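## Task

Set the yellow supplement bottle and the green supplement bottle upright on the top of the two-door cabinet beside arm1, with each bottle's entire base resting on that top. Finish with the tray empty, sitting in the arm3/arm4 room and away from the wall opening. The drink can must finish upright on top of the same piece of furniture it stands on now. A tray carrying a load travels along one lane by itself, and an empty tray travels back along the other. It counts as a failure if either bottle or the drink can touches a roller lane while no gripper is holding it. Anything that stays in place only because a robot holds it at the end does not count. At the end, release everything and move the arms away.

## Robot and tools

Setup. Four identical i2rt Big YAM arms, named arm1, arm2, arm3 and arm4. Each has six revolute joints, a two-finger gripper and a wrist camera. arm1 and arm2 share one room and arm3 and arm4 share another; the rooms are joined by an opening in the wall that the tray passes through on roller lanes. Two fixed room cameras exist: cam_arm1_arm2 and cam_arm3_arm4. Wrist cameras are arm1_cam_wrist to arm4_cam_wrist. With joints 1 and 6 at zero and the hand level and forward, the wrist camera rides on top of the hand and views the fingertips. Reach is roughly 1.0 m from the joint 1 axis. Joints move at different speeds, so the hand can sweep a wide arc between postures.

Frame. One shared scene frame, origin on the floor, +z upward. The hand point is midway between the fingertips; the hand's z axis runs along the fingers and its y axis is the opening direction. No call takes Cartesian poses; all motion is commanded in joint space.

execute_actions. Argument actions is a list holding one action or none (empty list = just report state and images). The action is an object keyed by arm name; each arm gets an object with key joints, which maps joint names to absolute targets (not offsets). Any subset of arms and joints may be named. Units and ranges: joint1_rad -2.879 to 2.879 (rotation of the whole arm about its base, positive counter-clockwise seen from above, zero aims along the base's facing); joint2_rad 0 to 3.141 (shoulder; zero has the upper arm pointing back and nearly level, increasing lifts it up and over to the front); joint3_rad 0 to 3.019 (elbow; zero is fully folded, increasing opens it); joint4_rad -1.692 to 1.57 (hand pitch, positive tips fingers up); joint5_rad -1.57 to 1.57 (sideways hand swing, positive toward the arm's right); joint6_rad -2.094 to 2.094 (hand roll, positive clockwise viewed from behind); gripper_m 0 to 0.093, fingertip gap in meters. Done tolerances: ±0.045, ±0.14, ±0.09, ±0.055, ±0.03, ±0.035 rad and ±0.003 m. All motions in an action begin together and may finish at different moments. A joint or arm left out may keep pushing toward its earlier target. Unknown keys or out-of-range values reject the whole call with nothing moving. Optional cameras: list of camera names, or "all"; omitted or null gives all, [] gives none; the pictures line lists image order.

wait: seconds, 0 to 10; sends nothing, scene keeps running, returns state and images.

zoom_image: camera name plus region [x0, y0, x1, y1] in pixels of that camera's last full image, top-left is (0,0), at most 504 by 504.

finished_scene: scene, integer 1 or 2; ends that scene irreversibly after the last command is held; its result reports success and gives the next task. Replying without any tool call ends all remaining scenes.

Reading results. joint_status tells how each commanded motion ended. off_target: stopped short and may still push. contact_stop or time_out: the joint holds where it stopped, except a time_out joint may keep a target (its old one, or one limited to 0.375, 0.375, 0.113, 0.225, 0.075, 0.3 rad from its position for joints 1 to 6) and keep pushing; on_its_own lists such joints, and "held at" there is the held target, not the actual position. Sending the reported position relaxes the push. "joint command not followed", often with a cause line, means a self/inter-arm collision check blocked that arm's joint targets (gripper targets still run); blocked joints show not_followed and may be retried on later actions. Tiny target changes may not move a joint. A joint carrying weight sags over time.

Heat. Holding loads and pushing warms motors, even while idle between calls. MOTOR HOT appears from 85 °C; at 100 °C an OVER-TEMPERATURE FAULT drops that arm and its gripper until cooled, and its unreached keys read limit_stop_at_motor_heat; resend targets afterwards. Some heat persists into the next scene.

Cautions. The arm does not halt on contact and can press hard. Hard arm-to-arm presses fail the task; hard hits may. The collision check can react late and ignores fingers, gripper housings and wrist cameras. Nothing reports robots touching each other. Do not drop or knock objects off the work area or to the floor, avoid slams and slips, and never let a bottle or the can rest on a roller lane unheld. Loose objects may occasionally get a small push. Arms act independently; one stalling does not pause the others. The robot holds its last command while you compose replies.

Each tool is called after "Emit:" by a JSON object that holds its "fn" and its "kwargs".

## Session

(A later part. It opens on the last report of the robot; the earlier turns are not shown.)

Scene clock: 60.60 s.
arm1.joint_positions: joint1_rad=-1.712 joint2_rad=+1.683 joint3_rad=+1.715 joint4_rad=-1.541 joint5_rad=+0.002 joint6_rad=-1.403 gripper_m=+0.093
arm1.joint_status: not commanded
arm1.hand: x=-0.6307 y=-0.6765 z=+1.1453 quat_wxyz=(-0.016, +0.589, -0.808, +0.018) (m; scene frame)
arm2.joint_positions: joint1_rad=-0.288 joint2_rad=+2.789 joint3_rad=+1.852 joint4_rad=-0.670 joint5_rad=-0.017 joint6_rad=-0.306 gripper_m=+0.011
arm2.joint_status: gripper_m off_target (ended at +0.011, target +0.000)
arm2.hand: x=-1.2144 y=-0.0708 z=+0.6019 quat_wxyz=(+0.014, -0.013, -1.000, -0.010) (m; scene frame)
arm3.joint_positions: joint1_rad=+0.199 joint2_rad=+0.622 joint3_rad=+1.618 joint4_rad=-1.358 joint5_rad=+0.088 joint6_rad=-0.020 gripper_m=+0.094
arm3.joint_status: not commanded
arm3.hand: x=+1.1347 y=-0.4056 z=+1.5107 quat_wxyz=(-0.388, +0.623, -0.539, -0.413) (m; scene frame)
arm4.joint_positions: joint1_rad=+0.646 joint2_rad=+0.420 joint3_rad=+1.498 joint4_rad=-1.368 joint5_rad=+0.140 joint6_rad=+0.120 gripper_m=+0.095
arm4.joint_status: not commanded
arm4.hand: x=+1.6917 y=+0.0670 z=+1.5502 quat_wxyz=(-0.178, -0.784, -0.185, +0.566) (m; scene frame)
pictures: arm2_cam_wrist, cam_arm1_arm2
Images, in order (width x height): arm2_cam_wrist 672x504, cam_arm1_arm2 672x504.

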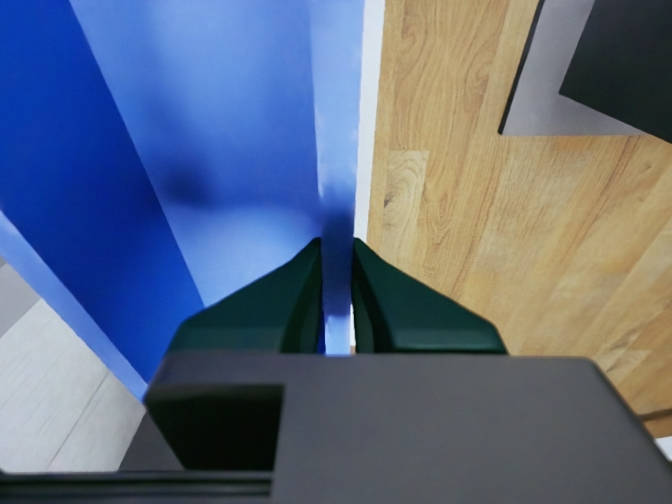

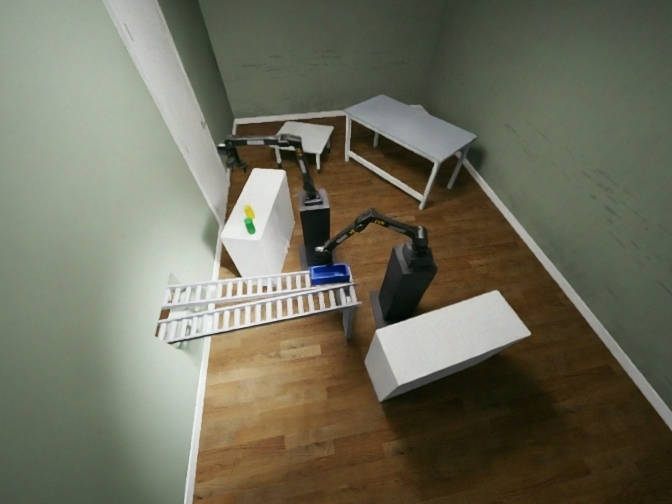

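Emit:
{"fn": "execute_actions", "kwargs": {"actions": [{"arm2":{"joints":{"joint2_rad":2.5,"joint3_rad":1.70,"joint4_rad":-0.78}}}], "cameras": ["arm2_cam_wrist"]}}

Emit:
{"fn": "execute_actions", "kwargs": {"actions": [{"arm2":{"joints":{"joint2_rad":2.05,"joint3_rad":1.75,"joint4_rad":-1.28}}}], "cameras": ["arm2_cam_wrist"]}}

Emit:
{"fn": "execute_actions", "kwargs": {"actions": [{"arm2":{"joints":{"joint1_rad":0.155,"joint6_rad":0.145}}}], "cameras": ["arm2_cam_wrist","cam_arm1_arm2"]}}

Scene clock: 62.73 s.
arm1.joint_positions: joint1_rad=-1.712 joint2_rad=+1.683 joint3_rad=+1.715 joint4_rad=-1.541 joint5_rad=+0.002 joint6_rad=-1.403 gripper_m=+0.093
arm1.joint_status: not commanded
arm1.hand: x=-0.6307 y=-0.6765 z=+1.1453 quat_wxyz=(-0.016, +0.589, -0.808, +0.018) (m; scene frame)
arm2.joint_positions: joint1_rad=-0.288 joint2_rad=+2.514 joint3_rad=+1.691 joint4_rad=-0.767 joint5_rad=+0.000 joint6_rad=-0.308 gripper_m=+0.011
arm2.joint_status: all done
arm2.hand: x=-1.2105 y=-0.0742 z=+0.7302 quat_wxyz=(+0.009, -0.011, -1.000, +0.000) (m; scene frame)
arm3.joint_positions: joint1_rad=+0.199 joint2_rad=+0.622 joint3_rad=+1.618 joint4_rad=-1.358 joint5_rad=+0.088 joint6_rad=-0.020 gripper_m=+0.094
arm3.joint_status: not commanded
arm3.hand: x=+1.1347 y=-0.4056 z=+1.5107 quat_wxyz=(-0.388, +0.623, -0.539, -0.413) (m; scene frame)
arm4.joint_positions: joint1_rad=+0.646 joint2_rad=+0.420 joint3_rad=+1.498 joint4_rad=-1.368 joint5_rad=+0.140 joint6_rad=+0.120 gripper_m=+0.095
arm4.joint_status: not commanded
arm4.hand: x=+1.6917 y=+0.0670 z=+1.5502 quat_wxyz=(-0.178, -0.784, -0.185, +0.566) (m; scene frame)
pictures: arm2_cam_wrist
Images, in order (width x height): arm2_cam_wrist 672x504.

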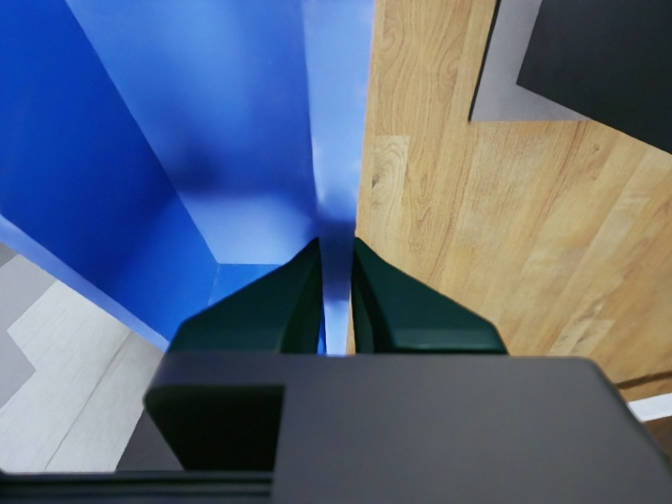

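Scene clock: 64.37 s.
arm1.joint_positions: joint1_rad=-1.712 joint2_rad=+1.683 joint3_rad=+1.715 joint4_rad=-1.541 joint5_rad=+0.002 joint6_rad=-1.403 gripper_m=+0.093
arm1.joint_status: not commanded
arm1.hand: x=-0.6307 y=-0.6765 z=+1.1453 quat_wxyz=(-0.016, +0.589, -0.808, +0.018) (m; scene frame)
arm2.joint_positions: joint1_rad=-0.288 joint2_rad=+2.082 joint3_rad=+1.729 joint4_rad=-1.265 joint5_rad=+0.001 joint6_rad=-0.308 gripper_m=+0.011
arm2.joint_status: all done
arm2.hand: x=-1.2201 y=-0.0693 z=+1.0079 quat_wxyz=(+0.022, -0.011, -1.000, -0.004) (m; scene frame)
arm3.joint_positions: joint1_rad=+0.199 joint2_rad=+0.622 joint3_rad=+1.618 joint4_rad=-1.358 joint5_rad=+0.088 joint6_rad=-0.020 gripper_m=+0.094
arm3.joint_status: not commanded
arm3.hand: x=+1.1347 y=-0.4056 z=+1.5107 quat_wxyz=(-0.388, +0.623, -0.539, -0.413) (m; scene frame)
arm4.joint_positions: joint1_rad=+0.646 joint2_rad=+0.420 joint3_rad=+1.498 joint4_rad=-1.368 joint5_rad=+0.140 joint6_rad=+0.120 gripper_m=+0.095
arm4.joint_status: not commanded
arm4.hand: x=+1.6917 y=+0.0670 z=+1.5502 quat_wxyz=(-0.178, -0.784, -0.185, +0.566) (m; scene frame)
pictures: arm2_cam_wrist
Images, in order (width x height): arm2_cam_wrist 672x504.

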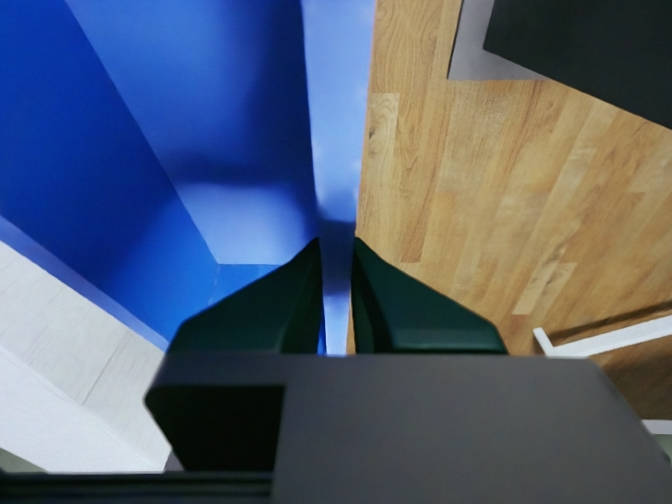

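Scene clock: 65.97 s.
arm1.joint_positions: joint1_rad=-1.712 joint2_rad=+1.683 joint3_rad=+1.715 joint4_rad=-1.541 joint5_rad=+0.002 joint6_rad=-1.403 gripper_m=+0.093
arm1.joint_status: not commanded
arm1.hand: x=-0.6307 y=-0.6765 z=+1.1453 quat_wxyz=(-0.016, +0.589, -0.808, +0.018) (m; scene frame)
arm2.joint_positions: joint1_rad=+0.145 joint2_rad=+2.082 joint3_rad=+1.729 joint4_rad=-1.265 joint5_rad=+0.002 joint6_rad=+0.135 gripper_m=+0.011
arm2.joint_status: all done
arm2.hand: x=-1.1898 y=+0.1922 z=+1.0062 quat_wxyz=(+0.023, -0.017, -1.000, +0.007) (m; scene frame)
arm3.joint_positions: joint1_rad=+0.199 joint2_rad=+0.622 joint3_rad=+1.618 joint4_rad=-1.358 joint5_rad=+0.088 joint6_rad=-0.020 gripper_m=+0.094
arm3.joint_status: not commanded
arm3.hand: x=+1.1347 y=-0.4056 z=+1.5107 quat_wxyz=(-0.388, +0.623, -0.539, -0.413) (m; scene frame)
arm4.joint_positions: joint1_rad=+0.646 joint2_rad=+0.420 joint3_rad=+1.498 joint4_rad=-1.368 joint5_rad=+0.140 joint6_rad=+0.120 gripper_m=+0.095
arm4.joint_status: not commanded
arm4.hand: x=+1.6917 y=+0.0670 z=+1.5502 quat_wxyz=(-0.178, -0.784, -0.185, +0.566) (m; scene frame)
pictures: arm2_cam_wrist, cam_arm1_arm2
Images, in order (width x height): arm2_cam_wrist 672x504, cam_arm1_arm2 672x504.

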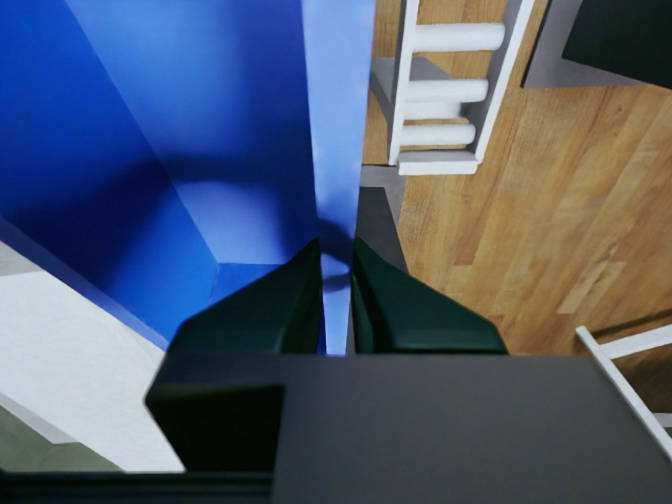

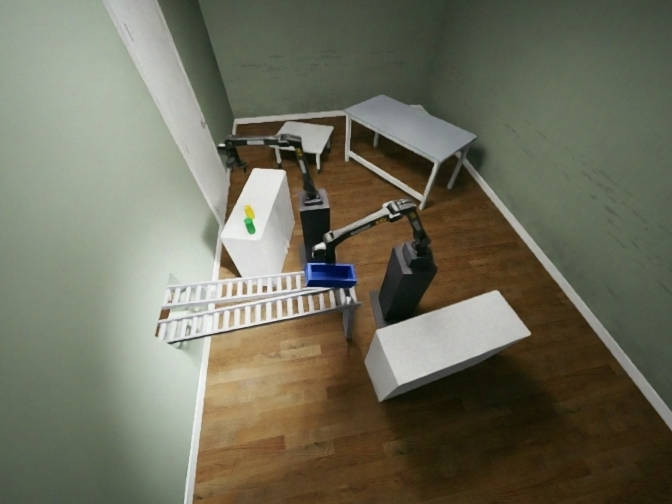

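Emit:
{"fn": "execute_actions", "kwargs": {"actions": [{"arm2":{"joints":{"joint2_rad":2.24,"joint3_rad":1.64,"joint4_rad":-0.99}}}], "cameras": ["arm2_cam_wrist","cam_arm1_arm2"]}}

Scene clock: 67.83 s.
arm1.joint_positions: joint1_rad=-1.712 joint2_rad=+1.683 joint3_rad=+1.715 joint4_rad=-1.541 joint5_rad=+0.002 joint6_rad=-1.403 gripper_m=+0.093
arm1.joint_status: not commanded
arm1.hand: x=-0.6307 y=-0.6765 z=+1.1453 quat_wxyz=(-0.016, +0.589, -0.808, +0.018) (m; scene frame)
arm2.joint_positions: joint1_rad=+0.145 joint2_rad=+2.267 joint3_rad=+1.609 joint4_rad=-1.004 joint5_rad=+0.002 joint6_rad=+0.137 gripper_m=+0.011
arm2.joint_status: all done
arm2.hand: x=-1.2064 y=+0.1895 z=+0.8554 quat_wxyz=(+0.045, -0.017, -0.999, +0.010) (m; scene frame)
arm3.joint_positions: joint1_rad=+0.199 joint2_rad=+0.622 joint3_rad=+1.618 joint4_rad=-1.358 joint5_rad=+0.088 joint6_rad=-0.020 gripper_m=+0.094
arm3.joint_status: not commanded
arm3.hand: x=+1.1347 y=-0.4056 z=+1.5107 quat_wxyz=(-0.388, +0.623, -0.539, -0.413) (m; scene frame)
arm4.joint_positions: joint1_rad=+0.646 joint2_rad=+0.420 joint3_rad=+1.498 joint4_rad=-1.368 joint5_rad=+0.140 joint6_rad=+0.120 gripper_m=+0.095
arm4.joint_status: not commanded
arm4.hand: x=+1.6917 y=+0.0670 z=+1.5502 quat_wxyz=(-0.178, -0.784, -0.185, +0.566) (m; scene frame)
pictures: arm2_cam_wrist, cam_arm1_arm2
Images, in order (width x height): arm2_cam_wrist 672x504, cam_arm1_arm2 672x504.

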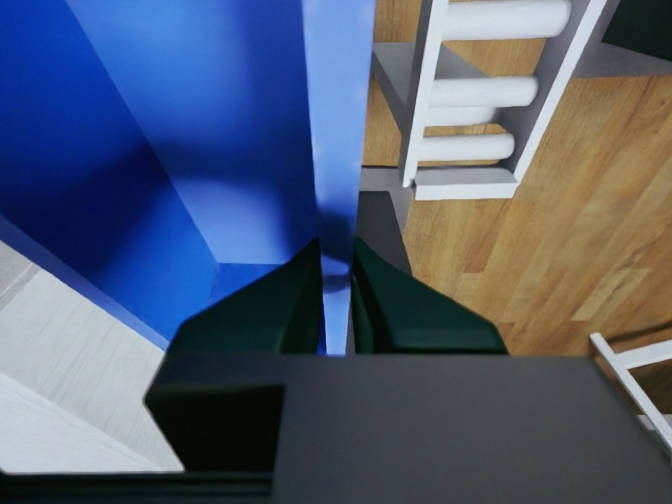

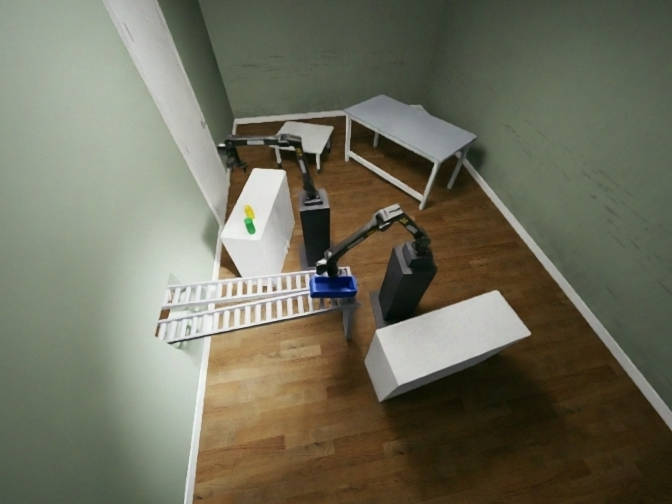

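Emit:
{"fn": "execute_actions", "kwargs": {"actions": [{"arm2":{"joints":{"joint1_rad":0.185,"joint6_rad":0.175,"joint2_rad":2.29,"joint3_rad":1.65,"joint4_rad":-0.93}}}], "cameras": ["arm2_cam_wrist","cam_arm1_arm2"]}}

Scene clock: 69.73 s.
arm1.joint_positions: joint1_rad=-1.712 joint2_rad=+1.683 joint3_rad=+1.715 joint4_rad=-1.541 joint5_rad=+0.002 joint6_rad=-1.403 gripper_m=+0.093
arm1.joint_status: not commanded
arm1.hand: x=-0.6307 y=-0.6765 z=+1.1453 quat_wxyz=(-0.016, +0.589, -0.808, +0.018) (m; scene frame)
arm2.joint_positions: joint1_rad=+0.183 joint2_rad=+2.309 joint3_rad=+1.609 joint4_rad=-0.946 joint5_rad=+0.002 joint6_rad=+0.165 gripper_m=+0.011
arm2.joint_status: all done
arm2.hand: x=-1.2050 y=+0.2120 z=+0.8295 quat_wxyz=(+0.037, -0.013, -0.999, +0.010) (m; scene frame)
arm3.joint_positions: joint1_rad=+0.199 joint2_rad=+0.622 joint3_rad=+1.618 joint4_rad=-1.358 joint5_rad=+0.088 joint6_rad=-0.020 gripper_m=+0.094
arm3.joint_status: not commanded
arm3.hand: x=+1.1347 y=-0.4056 z=+1.5107 quat_wxyz=(-0.388, +0.623, -0.539, -0.413) (m; scene frame)
arm4.joint_positions: joint1_rad=+0.646 joint2_rad=+0.420 joint3_rad=+1.498 joint4_rad=-1.368 joint5_rad=+0.140 joint6_rad=+0.120 gripper_m=+0.095
arm4.joint_status: not commanded
arm4.hand: x=+1.6917 y=+0.0670 z=+1.5502 quat_wxyz=(-0.178, -0.784, -0.185, +0.566) (m; scene frame)
pictures: arm2_cam_wrist, cam_arm1_arm2
Images, in order (width x height): arm2_cam_wrist 672x504, cam_arm1_arm2 672x504.

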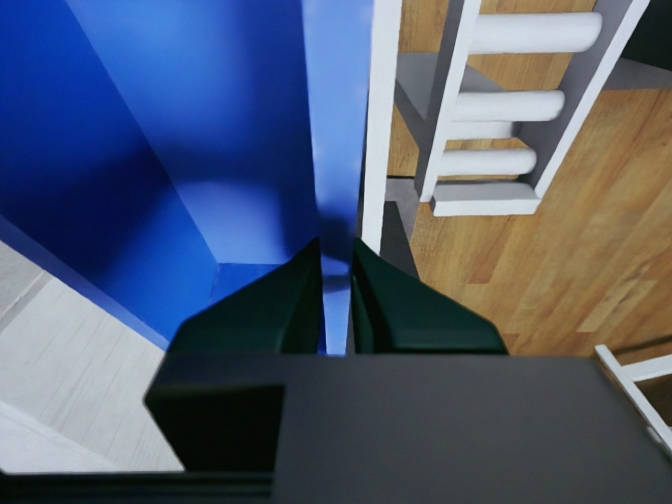

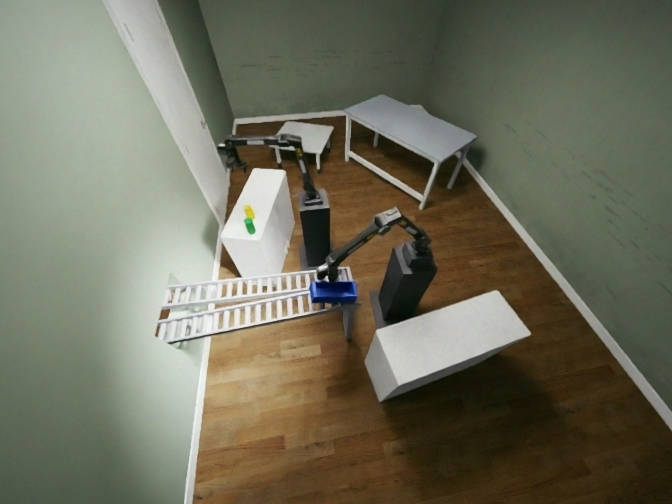

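Emit:
{"fn": "execute_actions", "kwargs": {"actions": [{"arm2":{"joints":{"joint1_rad":0.16,"joint2_rad":2.35,"joint3_rad":1.64,"joint4_rad":-0.90}}}], "cameras": ["arm2_cam_wrist","cam_arm1_arm2"]}}

Scene clock: 71.13 s.
arm1.joint_positions: joint1_rad=-1.712 joint2_rad=+1.683 joint3_rad=+1.715 joint4_rad=-1.541 joint5_rad=+0.002 joint6_rad=-1.403 gripper_m=+0.093
arm1.joint_status: not commanded
arm1.hand: x=-0.6307 y=-0.6765 z=+1.1453 quat_wxyz=(-0.016, +0.589, -0.808, +0.018) (m; scene frame)
arm2.joint_positions: joint1_rad=+0.167 joint2_rad=+2.354 joint3_rad=+1.614 joint4_rad=-0.898 joint5_rad=+0.003 joint6_rad=+0.172 gripper_m=+0.011
arm2.joint_status: all done
arm2.hand: x=-1.2017 y=+0.2025 z=+0.8042 quat_wxyz=(+0.033, -0.024, -0.999, +0.010) (m; scene frame)
arm3.joint_positions: joint1_rad=+0.199 joint2_rad=+0.622 joint3_rad=+1.618 joint4_rad=-1.358 joint5_rad=+0.088 joint6_rad=-0.020 gripper_m=+0.094
arm3.joint_status: not commanded
arm3.hand: x=+1.1347 y=-0.4056 z=+1.5107 quat_wxyz=(-0.388, +0.623, -0.539, -0.413) (m; scene frame)
arm4.joint_positions: joint1_rad=+0.646 joint2_rad=+0.420 joint3_rad=+1.498 joint4_rad=-1.368 joint5_rad=+0.140 joint6_rad=+0.120 gripper_m=+0.095
arm4.joint_status: not commanded
arm4.hand: x=+1.6917 y=+0.0670 z=+1.5502 quat_wxyz=(-0.178, -0.784, -0.185, +0.566) (m; scene frame)
pictures: arm2_cam_wrist, cam_arm1_arm2
Images, in order (width x height): arm2_cam_wrist 672x504, cam_arm1_arm2 672x504.

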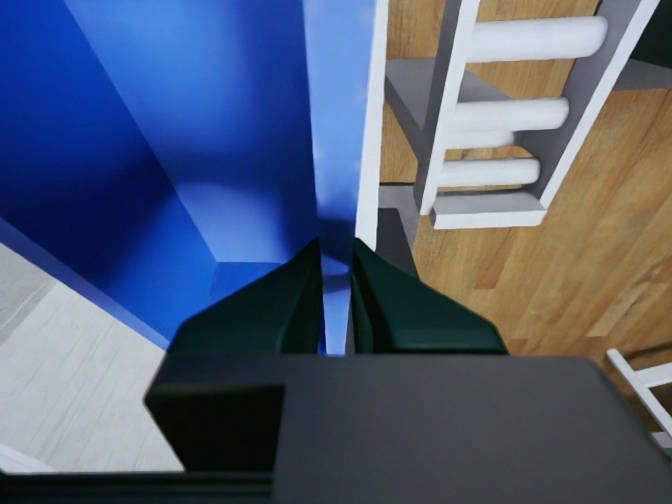

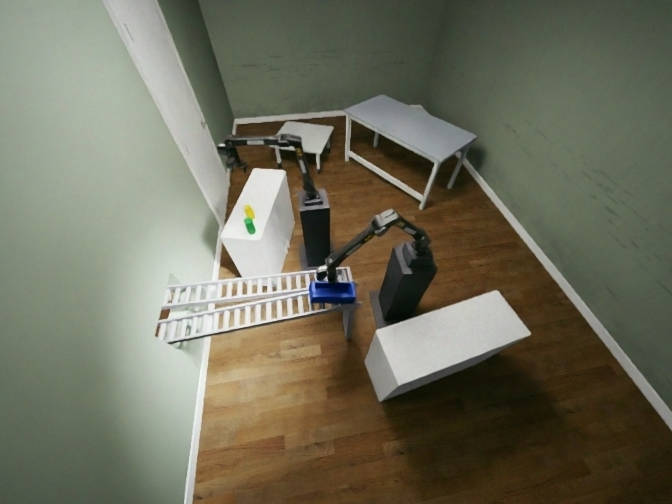

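Emit:
{"fn": "execute_actions", "kwargs": {"actions": [{"arm2":{"joints":{"gripper_m":0.04}}}], "cameras": ["arm2_cam_wrist","cam_arm1_arm2"]}}

Scene clock: 72.30 s.
arm1.joint_positions: joint1_rad=-1.712 joint2_rad=+1.683 joint3_rad=+1.715 joint4_rad=-1.541 joint5_rad=+0.002 joint6_rad=-1.403 gripper_m=+0.093
arm1.joint_status: not commanded
arm1.hand: x=-0.6307 y=-0.6765 z=+1.1453 quat_wxyz=(-0.016, +0.589, -0.808, +0.018) (m; scene frame)
arm2.joint_positions: joint1_rad=+0.167 joint2_rad=+2.354 joint3_rad=+1.614 joint4_rad=-0.898 joint5_rad=+0.003 joint6_rad=+0.172 gripper_m=+0.040
arm2.joint_status: all done
arm2.hand: x=-1.2017 y=+0.2025 z=+0.8042 quat_wxyz=(+0.033, -0.024, -0.999, +0.010) (m; scene frame)
arm3.joint_positions: joint1_rad=+0.199 joint2_rad=+0.622 joint3_rad=+1.618 joint4_rad=-1.358 joint5_rad=+0.088 joint6_rad=-0.020 gripper_m=+0.094
arm3.joint_status: not commanded
arm3.hand: x=+1.1347 y=-0.4056 z=+1.5107 quat_wxyz=(-0.388, +0.623, -0.539, -0.413) (m; scene frame)
arm4.joint_positions: joint1_rad=+0.646 joint2_rad=+0.420 joint3_rad=+1.498 joint4_rad=-1.368 joint5_rad=+0.140 joint6_rad=+0.120 gripper_m=+0.095
arm4.joint_status: not commanded
arm4.hand: x=+1.6917 y=+0.0670 z=+1.5502 quat_wxyz=(-0.178, -0.784, -0.185, +0.566) (m; scene frame)
pictures: arm2_cam_wrist, cam_arm1_arm2
Images, in order (width x height): arm2_cam_wrist 672x504, cam_arm1_arm2 672x504.

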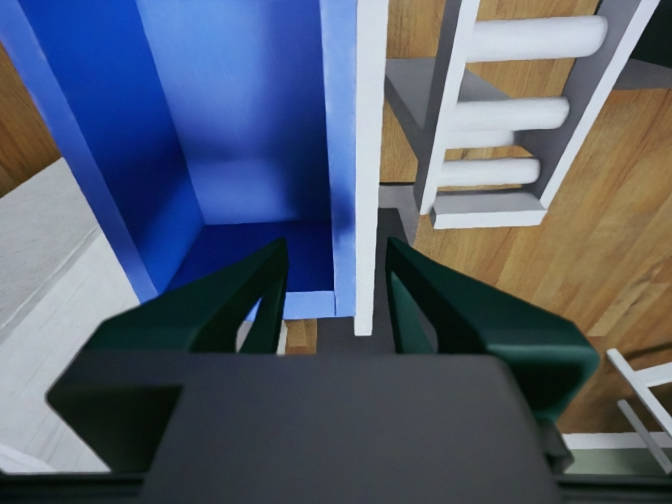

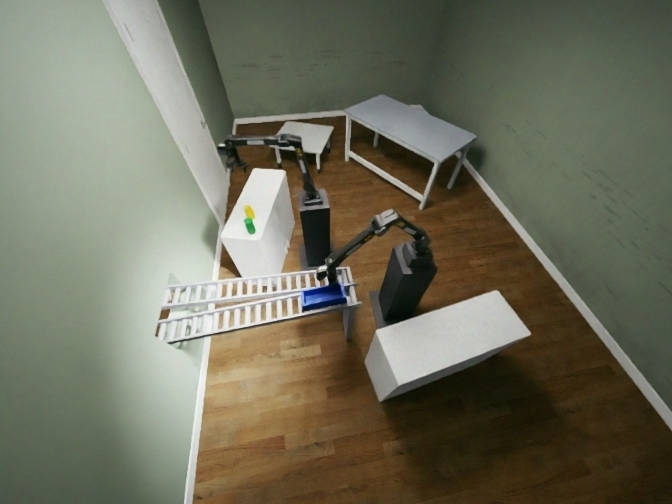

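It dropped in and is rolling. Lift clear.

Emit:
{"fn": "execute_actions", "kwargs": {"actions": [{"arm2":{"joints":{"joint2_rad":2.0,"joint3_rad":1.72,"joint4_rad":-1.3}}}], "cameras": ["cam_arm1_arm2","cam_arm3_arm4"]}}

Emit:
{"fn": "wait", "kwargs": {"seconds": 4}}

Scene clock: 74.13 s.
arm1.joint_positions: joint1_rad=-1.712 joint2_rad=+1.683 joint3_rad=+1.715 joint4_rad=-1.541 joint5_rad=+0.002 joint6_rad=-1.403 gripper_m=+0.093
arm1.joint_status: not commanded
arm1.hand: x=-0.6307 y=-0.6765 z=+1.1453 quat_wxyz=(-0.016, +0.589, -0.808, +0.018) (m; scene frame)
arm2.joint_positions: joint1_rad=+0.167 joint2_rad=+2.013 joint3_rad=+1.711 joint4_rad=-1.285 joint5_rad=+0.003 joint6_rad=+0.172 gripper_m=+0.040
arm2.joint_status: all done
arm2.hand: x=-1.1985 y=+0.2045 z=+1.0406 quat_wxyz=(+0.008, -0.024, -1.000, +0.006) (m; scene frame)
arm3.joint_positions: joint1_rad=+0.199 joint2_rad=+0.622 joint3_rad=+1.618 joint4_rad=-1.358 joint5_rad=+0.088 joint6_rad=-0.020 gripper_m=+0.094
arm3.joint_status: not commanded
arm3.hand: x=+1.1347 y=-0.4056 z=+1.5107 quat_wxyz=(-0.388, +0.623, -0.539, -0.413) (m; scene frame)
arm4.joint_positions: joint1_rad=+0.646 joint2_rad=+0.420 joint3_rad=+1.498 joint4_rad=-1.368 joint5_rad=+0.140 joint6_rad=+0.120 gripper_m=+0.095
arm4.joint_status: not commanded
arm4.hand: x=+1.6917 y=+0.0670 z=+1.5502 quat_wxyz=(-0.178, -0.784, -0.185, +0.566) (m; scene frame)
pictures: cam_arm1_arm2, cam_arm3_arm4
Images, in order (width x height): cam_arm1_arm2 672x504, cam_arm3_arm4 672x504.

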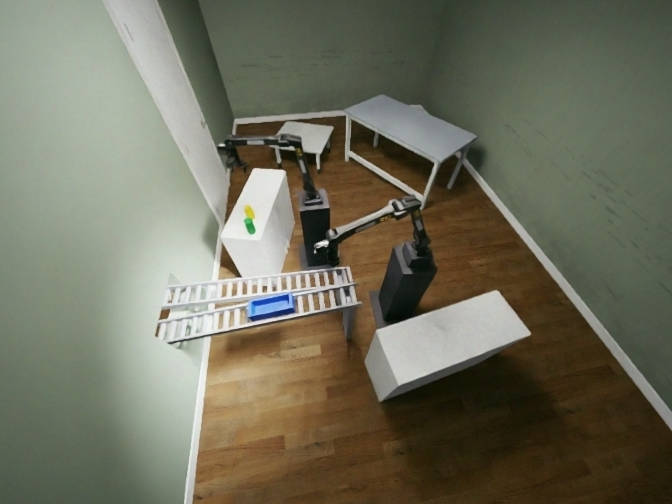

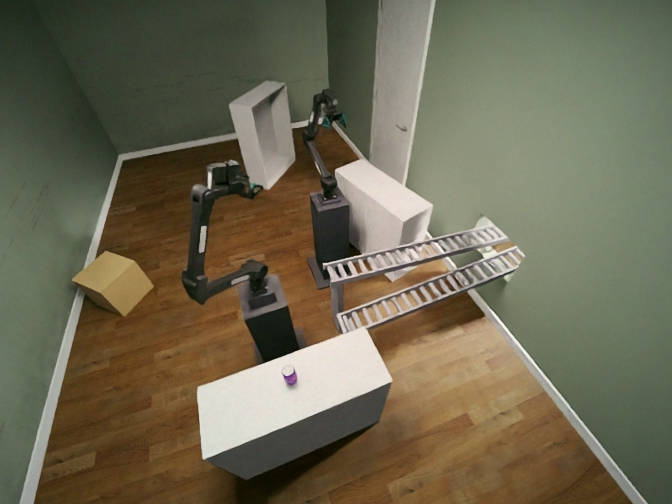

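Scene clock: 78.13 s.
arm1.joint_positions: joint1_rad=-1.712 joint2_rad=+1.683 joint3_rad=+1.715 joint4_rad=-1.541 joint5_rad=+0.002 joint6_rad=-1.403 gripper_m=+0.093
arm1.joint_status: not commanded
arm1.hand: x=-0.6307 y=-0.6765 z=+1.1453 quat_wxyz=(-0.016, +0.589, -0.808, +0.018) (m; scene frame)
arm2.joint_positions: joint1_rad=+0.167 joint2_rad=+2.013 joint3_rad=+1.711 joint4_rad=-1.285 joint5_rad=+0.003 joint6_rad=+0.172 gripper_m=+0.040
arm2.joint_status: all done
arm2.hand: x=-1.1985 y=+0.2045 z=+1.0406 quat_wxyz=(+0.008, -0.024, -1.000, +0.006) (m; scene frame)
arm3.joint_positions: joint1_rad=+0.199 joint2_rad=+0.622 joint3_rad=+1.618 joint4_rad=-1.358 joint5_rad=+0.088 joint6_rad=-0.020 gripper_m=+0.094
arm3.joint_status: not commanded
arm3.hand: x=+1.1347 y=-0.4056 z=+1.5107 quat_wxyz=(-0.388, +0.623, -0.539, -0.413) (m; scene frame)
arm4.joint_positions: joint1_rad=+0.646 joint2_rad=+0.420 joint3_rad=+1.498 joint4_rad=-1.368 joint5_rad=+0.140 joint6_rad=+0.120 gripper_m=+0.095
arm4.joint_status: not commanded
arm4.hand: x=+1.6917 y=+0.0670 z=+1.5502 quat_wxyz=(-0.178, -0.784, -0.185, +0.566) (m; scene frame)
wait: 4.00 s; at rest by 0.27 s
pictures: arm1_cam_wrist, arm2_cam_wrist, arm3_cam_wrist, arm4_cam_wrist, cam_arm1_arm2, cam_arm3_arm4
Images, in order (width x height): arm1_cam_wrist 672x504, arm2_cam_wrist 672x504, arm3_cam_wrist 672x504, arm4_cam_wrist 672x504, cam_arm1_arm2 672x504, cam_arm3_arm4 672x504.

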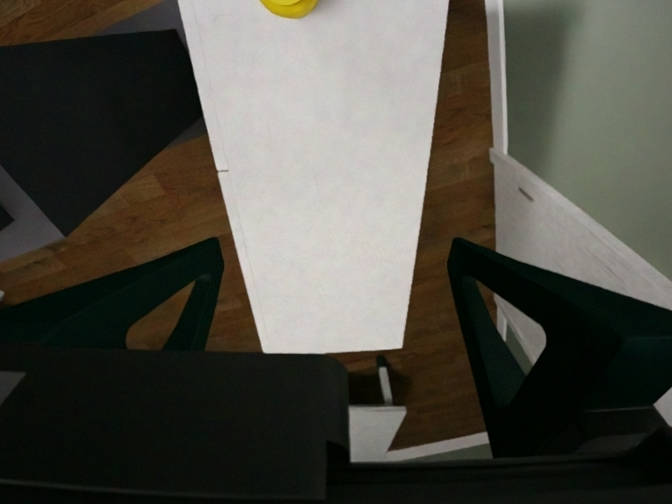

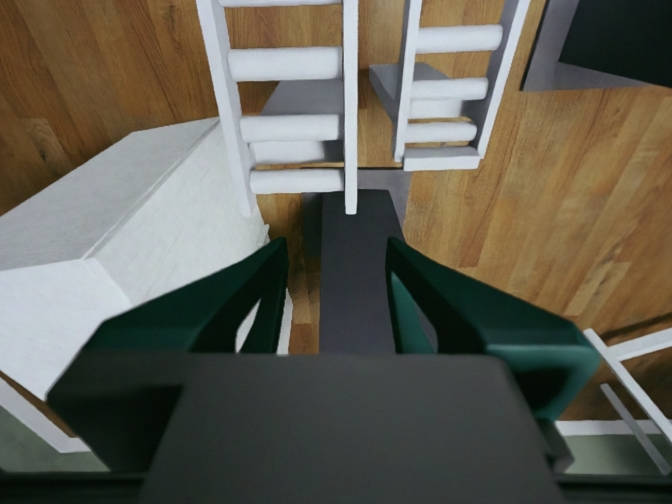

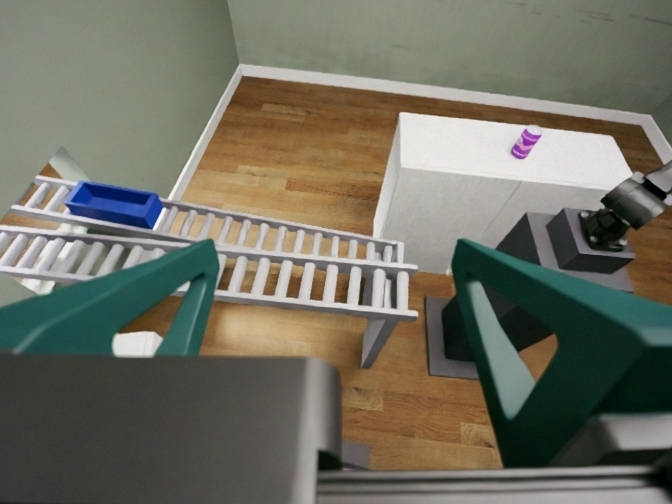

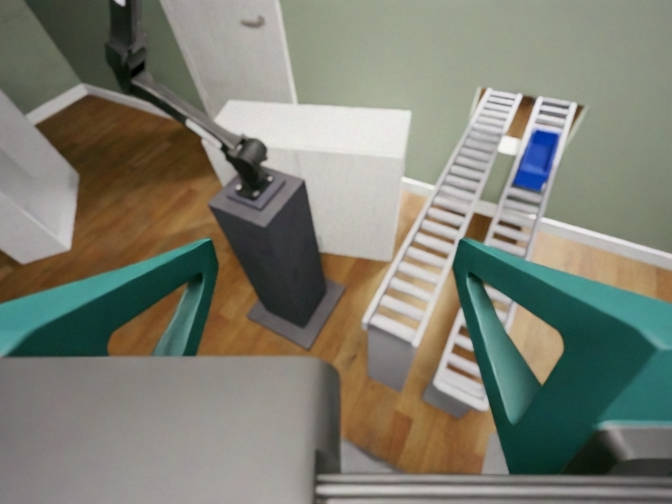

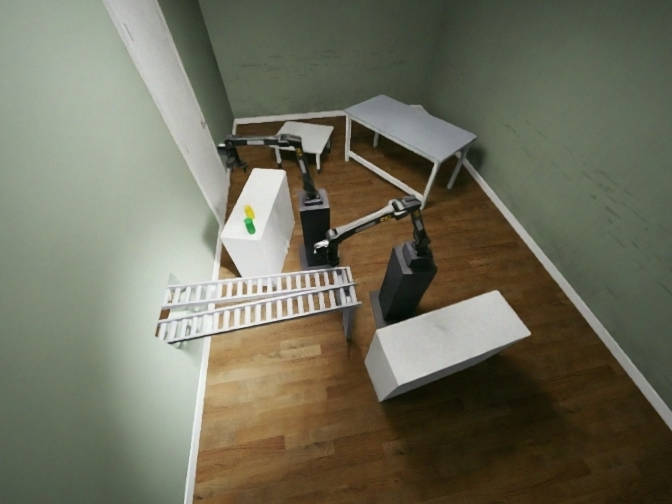

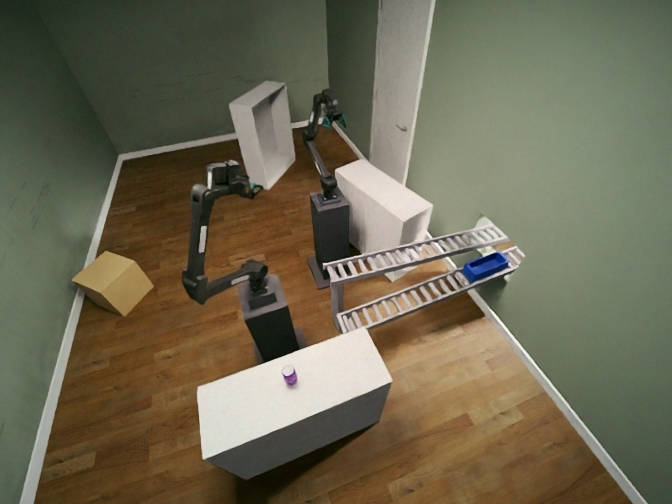

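Emit:
{"fn": "wait", "kwargs": {"seconds": 8}}

Scene clock: 86.27 s.
arm1.joint_positions: joint1_rad=-1.712 joint2_rad=+1.683 joint3_rad=+1.715 joint4_rad=-1.541 joint5_rad=+0.002 joint6_rad=-1.403 gripper_m=+0.093
arm1.joint_status: not commanded
arm1.hand: x=-0.6307 y=-0.6765 z=+1.1453 quat_wxyz=(-0.016, +0.589, -0.808, +0.018) (m; scene frame)
arm2.joint_positions: joint1_rad=+0.167 joint2_rad=+2.013 joint3_rad=+1.711 joint4_rad=-1.285 joint5_rad=+0.003 joint6_rad=+0.172 gripper_m=+0.040
arm2.joint_status: all done
arm2.hand: x=-1.1985 y=+0.2045 z=+1.0406 quat_wxyz=(+0.008, -0.024, -1.000, +0.006) (m; scene frame)
arm3.joint_positions: joint1_rad=+0.199 joint2_rad=+0.622 joint3_rad=+1.618 joint4_rad=-1.358 joint5_rad=+0.088 joint6_rad=-0.020 gripper_m=+0.094
arm3.joint_status: not commanded
arm3.hand: x=+1.1347 y=-0.4056 z=+1.5107 quat_wxyz=(-0.388, +0.623, -0.539, -0.413) (m; scene frame)
arm4.joint_positions: joint1_rad=+0.646 joint2_rad=+0.420 joint3_rad=+1.498 joint4_rad=-1.368 joint5_rad=+0.140 joint6_rad=+0.120 gripper_m=+0.095
arm4.joint_status: not commanded
arm4.hand: x=+1.6917 y=+0.0670 z=+1.5502 quat_wxyz=(-0.178, -0.784, -0.185, +0.566) (m; scene frame)
wait: 8.00 s; at rest by 0.13 s
pictures: arm1_cam_wrist, arm2_cam_wrist, arm3_cam_wrist, arm4_cam_wrist, cam_arm1_arm2, cam_arm3_arm4
Images, in order (width x height): arm1_cam_wrist 672x504, arm2_cam_wrist 672x504, arm3_cam_wrist 672x504, arm4_cam_wrist 672x504, cam_arm1_arm2 672x504, cam_arm3_arm4 672x504.

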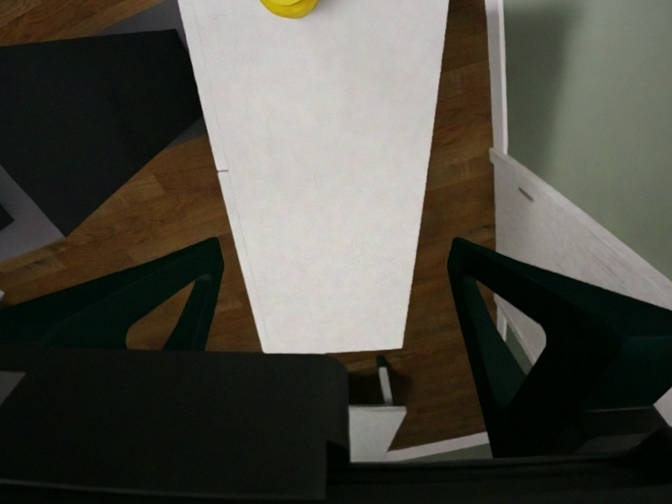

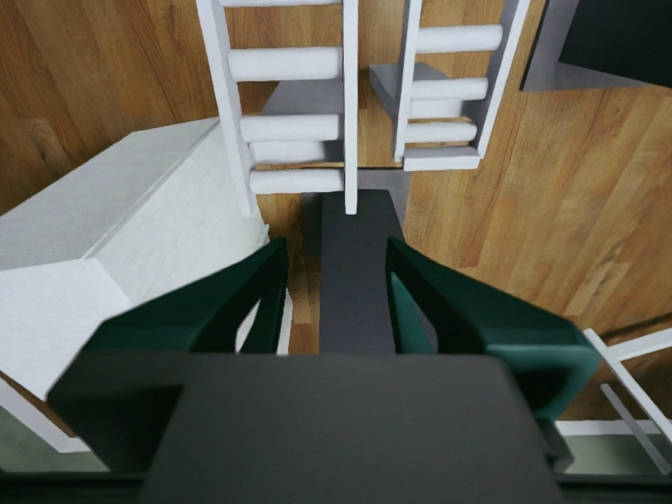

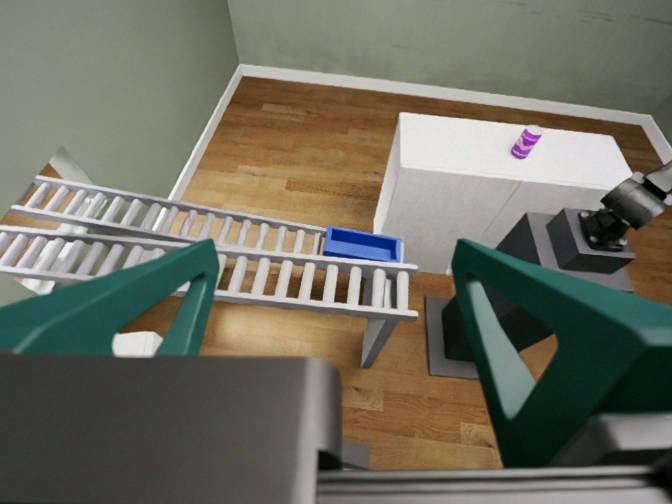

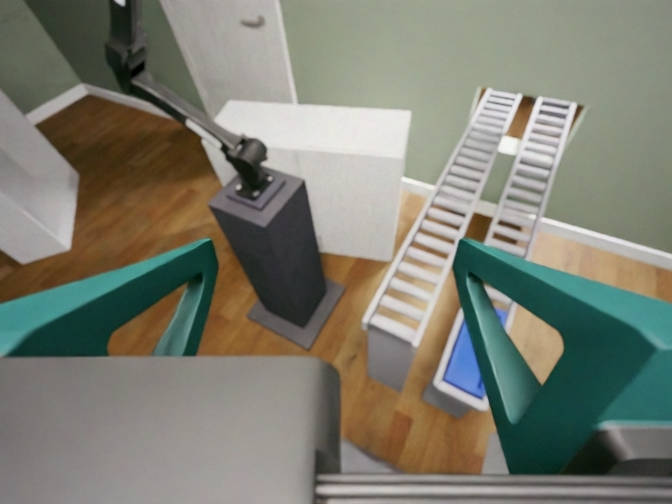

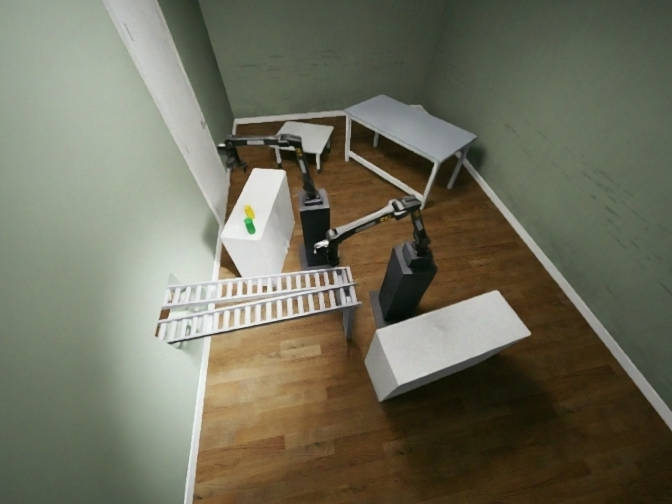

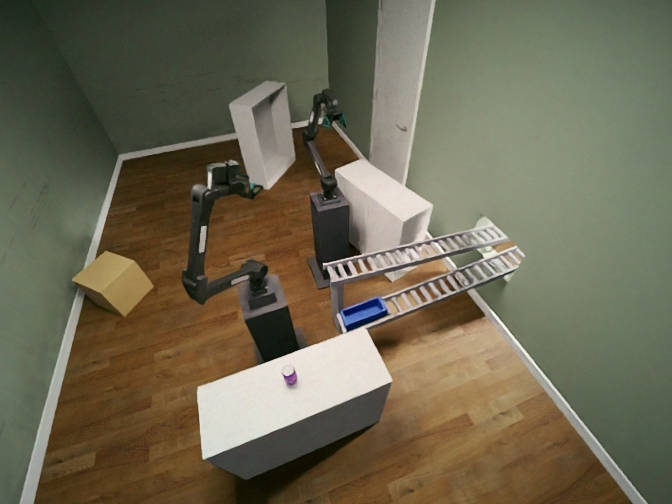

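Emit:
{"fn": "finished_scene", "kwargs": {"scene": 2}}

The scene is finished: the task was done.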